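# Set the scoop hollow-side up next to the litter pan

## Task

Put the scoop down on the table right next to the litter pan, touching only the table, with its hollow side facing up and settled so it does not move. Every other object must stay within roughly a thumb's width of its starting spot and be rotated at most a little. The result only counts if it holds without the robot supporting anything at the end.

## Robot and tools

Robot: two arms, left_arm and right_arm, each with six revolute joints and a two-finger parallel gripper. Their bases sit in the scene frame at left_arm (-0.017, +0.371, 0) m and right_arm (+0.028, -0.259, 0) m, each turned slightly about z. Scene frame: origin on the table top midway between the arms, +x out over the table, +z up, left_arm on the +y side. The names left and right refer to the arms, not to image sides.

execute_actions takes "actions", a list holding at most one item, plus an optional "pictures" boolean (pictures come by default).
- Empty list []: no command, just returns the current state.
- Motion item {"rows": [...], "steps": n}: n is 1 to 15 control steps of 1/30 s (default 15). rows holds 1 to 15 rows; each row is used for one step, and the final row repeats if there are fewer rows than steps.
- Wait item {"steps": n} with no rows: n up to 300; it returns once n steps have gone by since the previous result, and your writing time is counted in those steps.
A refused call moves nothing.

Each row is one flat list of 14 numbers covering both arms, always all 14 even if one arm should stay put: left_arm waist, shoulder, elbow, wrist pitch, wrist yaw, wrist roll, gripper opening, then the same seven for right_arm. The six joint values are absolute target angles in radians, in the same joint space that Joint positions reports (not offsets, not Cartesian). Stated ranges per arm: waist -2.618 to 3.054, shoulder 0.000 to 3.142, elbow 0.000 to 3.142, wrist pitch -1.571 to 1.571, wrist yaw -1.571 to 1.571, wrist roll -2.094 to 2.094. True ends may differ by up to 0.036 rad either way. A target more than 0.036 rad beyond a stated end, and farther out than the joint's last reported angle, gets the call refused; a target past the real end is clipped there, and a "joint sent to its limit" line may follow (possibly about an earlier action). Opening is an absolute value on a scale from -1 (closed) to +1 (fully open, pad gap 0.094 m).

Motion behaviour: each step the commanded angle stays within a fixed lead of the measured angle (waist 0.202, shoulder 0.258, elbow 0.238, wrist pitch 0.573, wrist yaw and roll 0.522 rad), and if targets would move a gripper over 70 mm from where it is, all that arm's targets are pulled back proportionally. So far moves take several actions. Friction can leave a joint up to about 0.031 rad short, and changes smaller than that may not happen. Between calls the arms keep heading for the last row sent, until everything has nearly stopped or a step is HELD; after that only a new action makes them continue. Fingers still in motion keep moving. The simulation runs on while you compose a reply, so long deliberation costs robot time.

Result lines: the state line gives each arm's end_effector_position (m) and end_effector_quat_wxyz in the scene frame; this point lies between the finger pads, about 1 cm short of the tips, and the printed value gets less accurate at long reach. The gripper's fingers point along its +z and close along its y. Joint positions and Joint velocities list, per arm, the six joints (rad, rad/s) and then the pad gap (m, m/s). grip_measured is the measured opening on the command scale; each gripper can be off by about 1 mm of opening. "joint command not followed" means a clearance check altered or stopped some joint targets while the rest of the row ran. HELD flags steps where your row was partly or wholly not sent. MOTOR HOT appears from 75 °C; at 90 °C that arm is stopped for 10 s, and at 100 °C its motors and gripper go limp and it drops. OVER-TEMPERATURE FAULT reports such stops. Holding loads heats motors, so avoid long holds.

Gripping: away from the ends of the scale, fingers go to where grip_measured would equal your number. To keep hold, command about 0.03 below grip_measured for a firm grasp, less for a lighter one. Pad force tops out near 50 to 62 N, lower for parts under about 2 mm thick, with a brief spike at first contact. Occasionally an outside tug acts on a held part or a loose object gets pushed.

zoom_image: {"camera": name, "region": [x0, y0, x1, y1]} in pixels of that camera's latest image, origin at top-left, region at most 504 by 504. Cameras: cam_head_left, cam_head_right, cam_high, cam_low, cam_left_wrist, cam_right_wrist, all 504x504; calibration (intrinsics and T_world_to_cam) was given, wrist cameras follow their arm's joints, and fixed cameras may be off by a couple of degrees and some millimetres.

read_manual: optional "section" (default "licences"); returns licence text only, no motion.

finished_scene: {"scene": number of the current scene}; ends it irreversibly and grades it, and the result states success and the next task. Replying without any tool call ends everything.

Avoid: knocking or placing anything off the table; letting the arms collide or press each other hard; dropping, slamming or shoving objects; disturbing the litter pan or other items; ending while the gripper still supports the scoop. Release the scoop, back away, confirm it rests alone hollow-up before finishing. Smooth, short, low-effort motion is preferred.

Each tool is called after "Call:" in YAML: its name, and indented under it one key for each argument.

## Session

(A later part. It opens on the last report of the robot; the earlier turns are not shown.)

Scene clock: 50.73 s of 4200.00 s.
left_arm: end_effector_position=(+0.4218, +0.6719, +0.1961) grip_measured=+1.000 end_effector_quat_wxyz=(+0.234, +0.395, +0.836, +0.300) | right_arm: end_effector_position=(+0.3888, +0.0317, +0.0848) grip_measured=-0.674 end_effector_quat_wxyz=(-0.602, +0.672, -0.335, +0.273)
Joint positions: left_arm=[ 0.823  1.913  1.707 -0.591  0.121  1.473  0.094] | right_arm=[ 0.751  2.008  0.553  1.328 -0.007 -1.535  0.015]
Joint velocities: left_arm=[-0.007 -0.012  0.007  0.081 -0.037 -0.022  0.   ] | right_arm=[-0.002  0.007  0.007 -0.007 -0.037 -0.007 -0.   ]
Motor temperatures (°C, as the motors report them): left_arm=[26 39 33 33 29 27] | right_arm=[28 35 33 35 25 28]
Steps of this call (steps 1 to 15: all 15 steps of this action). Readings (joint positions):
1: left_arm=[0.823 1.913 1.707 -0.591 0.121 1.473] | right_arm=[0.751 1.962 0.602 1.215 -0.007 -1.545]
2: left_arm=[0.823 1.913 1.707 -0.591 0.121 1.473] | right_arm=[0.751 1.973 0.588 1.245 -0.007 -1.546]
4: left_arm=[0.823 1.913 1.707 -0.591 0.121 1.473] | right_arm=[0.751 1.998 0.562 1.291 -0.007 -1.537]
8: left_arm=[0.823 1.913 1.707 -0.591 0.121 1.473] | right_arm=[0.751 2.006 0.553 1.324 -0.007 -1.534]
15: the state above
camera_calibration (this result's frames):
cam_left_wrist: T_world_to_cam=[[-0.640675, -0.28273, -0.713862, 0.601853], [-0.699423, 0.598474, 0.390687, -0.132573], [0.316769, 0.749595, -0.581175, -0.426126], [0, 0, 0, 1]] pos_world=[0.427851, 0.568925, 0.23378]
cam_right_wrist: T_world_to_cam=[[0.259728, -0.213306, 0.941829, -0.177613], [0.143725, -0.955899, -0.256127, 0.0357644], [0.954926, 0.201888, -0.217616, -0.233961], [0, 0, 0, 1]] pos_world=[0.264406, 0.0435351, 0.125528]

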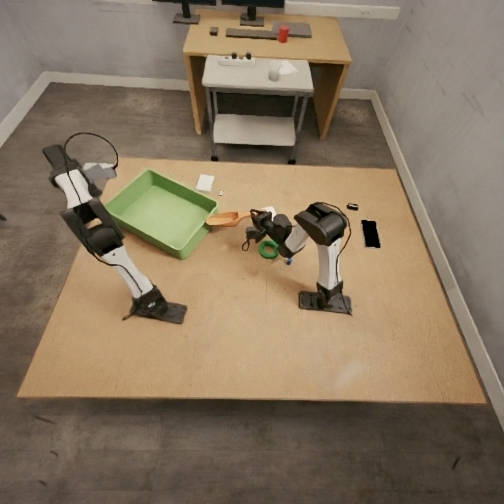

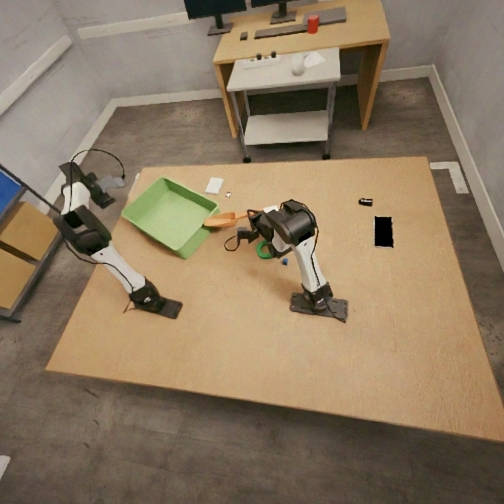

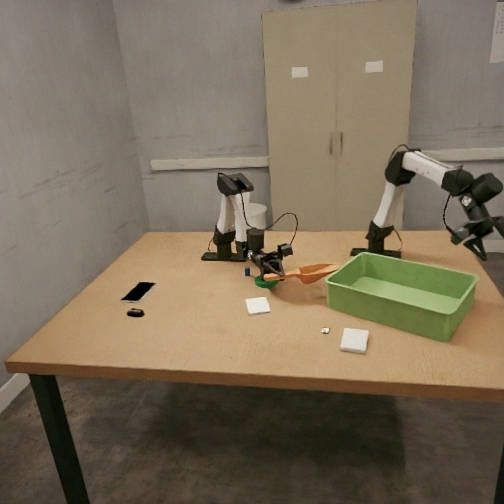

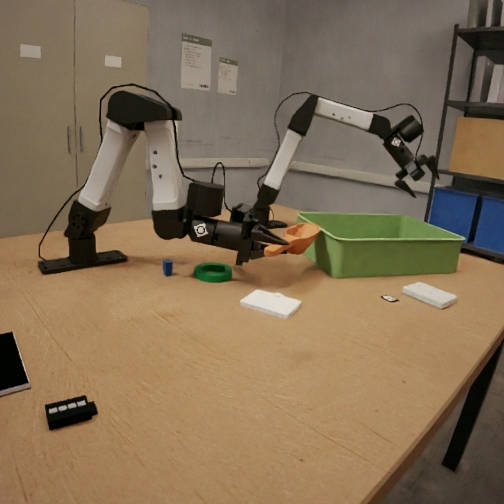

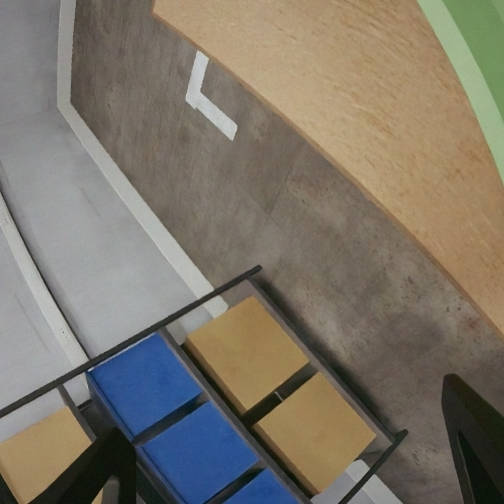

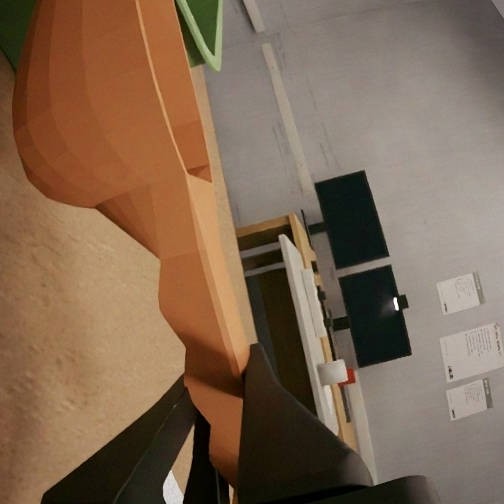

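Hollow looks up, beside the pan. Release and lift away.

Call:
execute_actions:
  actions:
    - {"rows":[[0.823,1.913,1.707,-0.591,0.121,1.473,1,0.76,2.035,0.53,1.31,0,-1.57,1]]}
  pictures: false

Call:
execute_actions:
  actions:
    - {"rows":[[0.823,1.913,1.707,-0.591,0.121,1.473,1,0.6,1.8,0.7,1.1,0,-1.57,1]]}
  pictures: false

Call:
execute_actions:
  actions:
    - {"steps":60}

Scene clock: 53.40 s of 4200.00 s.
left_arm: end_effector_position=(+0.4218, +0.6719, +0.1961) grip_measured=+1.000 end_effector_quat_wxyz=(+0.234, +0.395, +0.836, +0.300) | right_arm: end_effector_position=(+0.3880, +0.0312, +0.0753) grip_measured=+1.000 end_effector_quat_wxyz=(-0.588, +0.685, -0.330, +0.276)
Joint positions: left_arm=[ 0.823  1.913  1.707 -0.591  0.121  1.473  0.094] | right_arm=[ 0.751  2.022  0.553  1.313 -0.007 -1.563  0.094]
Joint velocities: left_arm=[-0.007 -0.007 -0.012 -0.037  0.022 -0.081  0.   ] | right_arm=[-0.012  0.002  0.012 -0.037  0.007 -0.066  0.   ]
Motor temperatures (°C, as the motors report them): left_arm=[26 40 33 33 29 27] | right_arm=[28 35 32 35 25 28]
Steps of this call (steps 1 to 15: the robot went on to your last target; steps 16 to 65: nothing new was sent; steps 66 to 80: all 15 steps of this action). Readings (joint positions):
66: left_arm=[0.823 1.913 1.707 -0.591 0.121 1.473] | right_arm=[0.751 2.009 0.553 1.328 -0.007 -1.539]
67: left_arm=[0.823 1.913 1.707 -0.591 0.121 1.473] | right_arm=[0.751 2.010 0.553 1.326 -0.007 -1.544]
69: left_arm=[0.823 1.913 1.707 -0.591 0.121 1.473] | right_arm=[0.751 2.017 0.553 1.321 -0.007 -1.551]
73: left_arm=[0.823 1.913 1.707 -0.591 0.121 1.473] | right_arm=[0.751 2.022 0.553 1.313 -0.007 -1.559]
80: the state above

Scene clock: 53.90 s of 4200.00 s.
left_arm: end_effector_position=(+0.4218, +0.6719, +0.1961) grip_measured=+1.000 end_effector_quat_wxyz=(+0.234, +0.395, +0.836, +0.300) | right_arm: end_effector_position=(+0.4528, -0.0156, +0.1830) grip_measured=+1.000 end_effector_quat_wxyz=(+0.618, -0.606, +0.353, -0.355)
Joint positions: left_arm=[ 0.823  1.913  1.707 -0.591  0.121  1.473  0.094] | right_arm=[ 0.595  1.8    0.696  1.121 -0.002 -1.564  0.094]
Joint velocities: left_arm=[-0.017  0.007 -0.002  0.007 -0.007  0.007  0.   ] | right_arm=[-0.002  0.007 -0.007 -0.081  0.037 -0.007  0.   ]
Motor temperatures (°C, as the motors report them): left_arm=[26 40 33 33 29 27] | right_arm=[28 35 32 35 25 28]
Steps of this call (steps 1 to 15: all 15 steps of this action). Readings (joint positions):
1: left_arm=[0.823 1.913 1.707 -0.591 0.121 1.473] | right_arm=[0.741 2.006 0.561 1.280 -0.013 -1.563]
2: left_arm=[0.823 1.913 1.707 -0.591 0.121 1.473] | right_arm=[0.720 1.982 0.577 1.236 -0.014 -1.564]
4: left_arm=[0.823 1.913 1.707 -0.591 0.121 1.473] | right_arm=[0.665 1.919 0.620 1.181 -0.013 -1.564]
8: left_arm=[0.823 1.913 1.707 -0.591 0.121 1.473] | right_arm=[0.596 1.814 0.690 1.154 -0.003 -1.564]
15: the state above

Scene clock: 55.90 s of 4200.00 s.
left_arm: end_effector_position=(+0.4218, +0.6719, +0.1961) grip_measured=+1.000 end_effector_quat_wxyz=(+0.234, +0.395, +0.836, +0.300) | right_arm: end_effector_position=(+0.4528, -0.0156, +0.1794) grip_measured=+1.000 end_effector_quat_wxyz=(+0.614, -0.610, +0.356, -0.353)
Joint positions: left_arm=[ 0.823  1.913  1.707 -0.591  0.121  1.473  0.094] | right_arm=[ 0.595  1.8    0.696  1.106 -0.002 -1.564  0.094]
Joint velocities: left_arm=[-0.002 -0.012 -0.022 -0.037  0.007  0.007  0.   ] | right_arm=[ 0.007  0.002 -0.012  0.007 -0.022 -0.037  0.   ]
Motor temperatures (°C, as the motors report them): left_arm=[26 40 34 33 29 27] | right_arm=[28 35 32 35 25 28]
Steps of this call (steps 1 to 30: the robot went on to your last target; steps 31 to 60: nothing new was sent). Readings (joint positions):
1: left_arm=[0.823 1.913 1.707 -0.591 0.121 1.473] | right_arm=[0.595 1.800 0.696 1.117 -0.002 -1.564]
2: left_arm=[0.823 1.913 1.707 -0.591 0.121 1.473] | right_arm=[0.595 1.800 0.696 1.115 -0.002 -1.564]
4: left_arm=[0.823 1.913 1.707 -0.591 0.121 1.473] | right_arm=[0.595 1.800 0.696 1.111 -0.002 -1.564]
8: left_arm=[0.823 1.913 1.707 -0.591 0.121 1.473] | right_arm=[0.595 1.800 0.696 1.108 -0.002 -1.564]
60: the state above
All arms were judged still, so your last target was given up. Only a new action makes them travel on or press farther. Fingers that are still opening or closing keep moving.
camera_calibration (this result's frames):
cam_left_wrist: T_world_to_cam=[[-0.640675, -0.28273, -0.713862, 0.601853], [-0.699423, 0.598474, 0.390687, -0.132573], [0.316769, 0.749595, -0.581175, -0.426126], [0, 0, 0, 1]] pos_world=[0.427851, 0.568925, 0.23378]
cam_right_wrist: T_world_to_cam=[[0.101425, -0.288465, 0.952103, -0.224738], [0.0255414, -0.955968, -0.292357, 0.0655513], [0.994515, 0.0539704, -0.0895914, -0.308133], [0, 0, 0, 1]] pos_world=[0.327563, 0.0144658, 0.205533]

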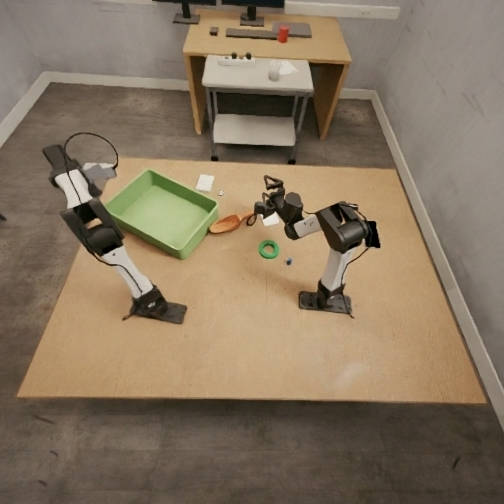

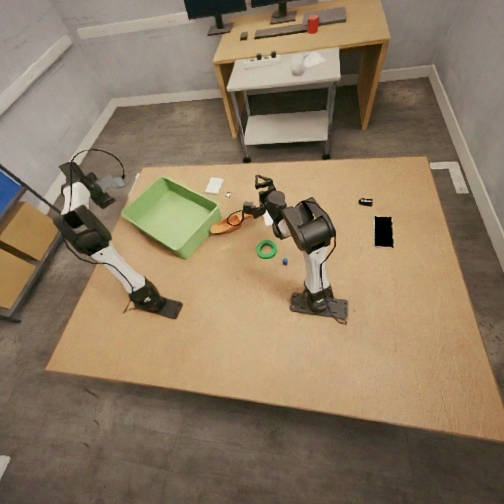

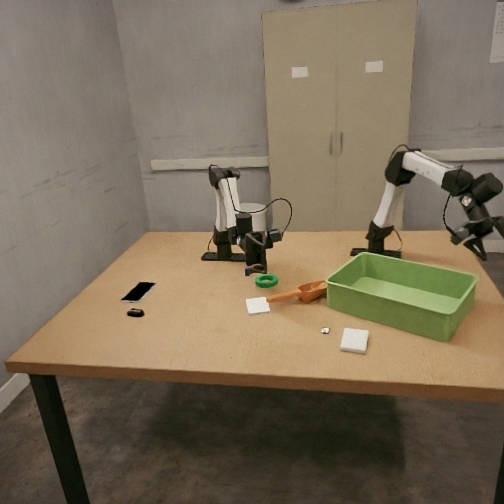

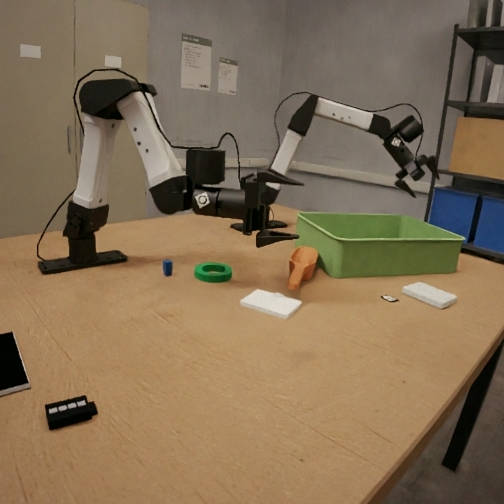

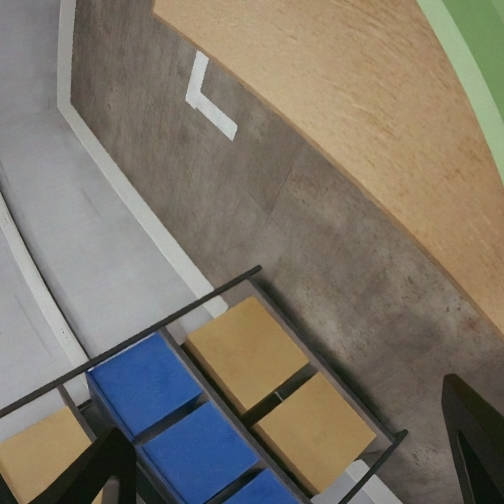

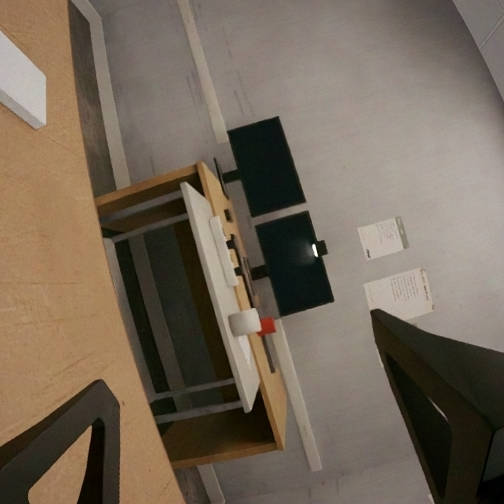

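Call:
finished_scene:
  scene: 2

The scene is finished: the task was done.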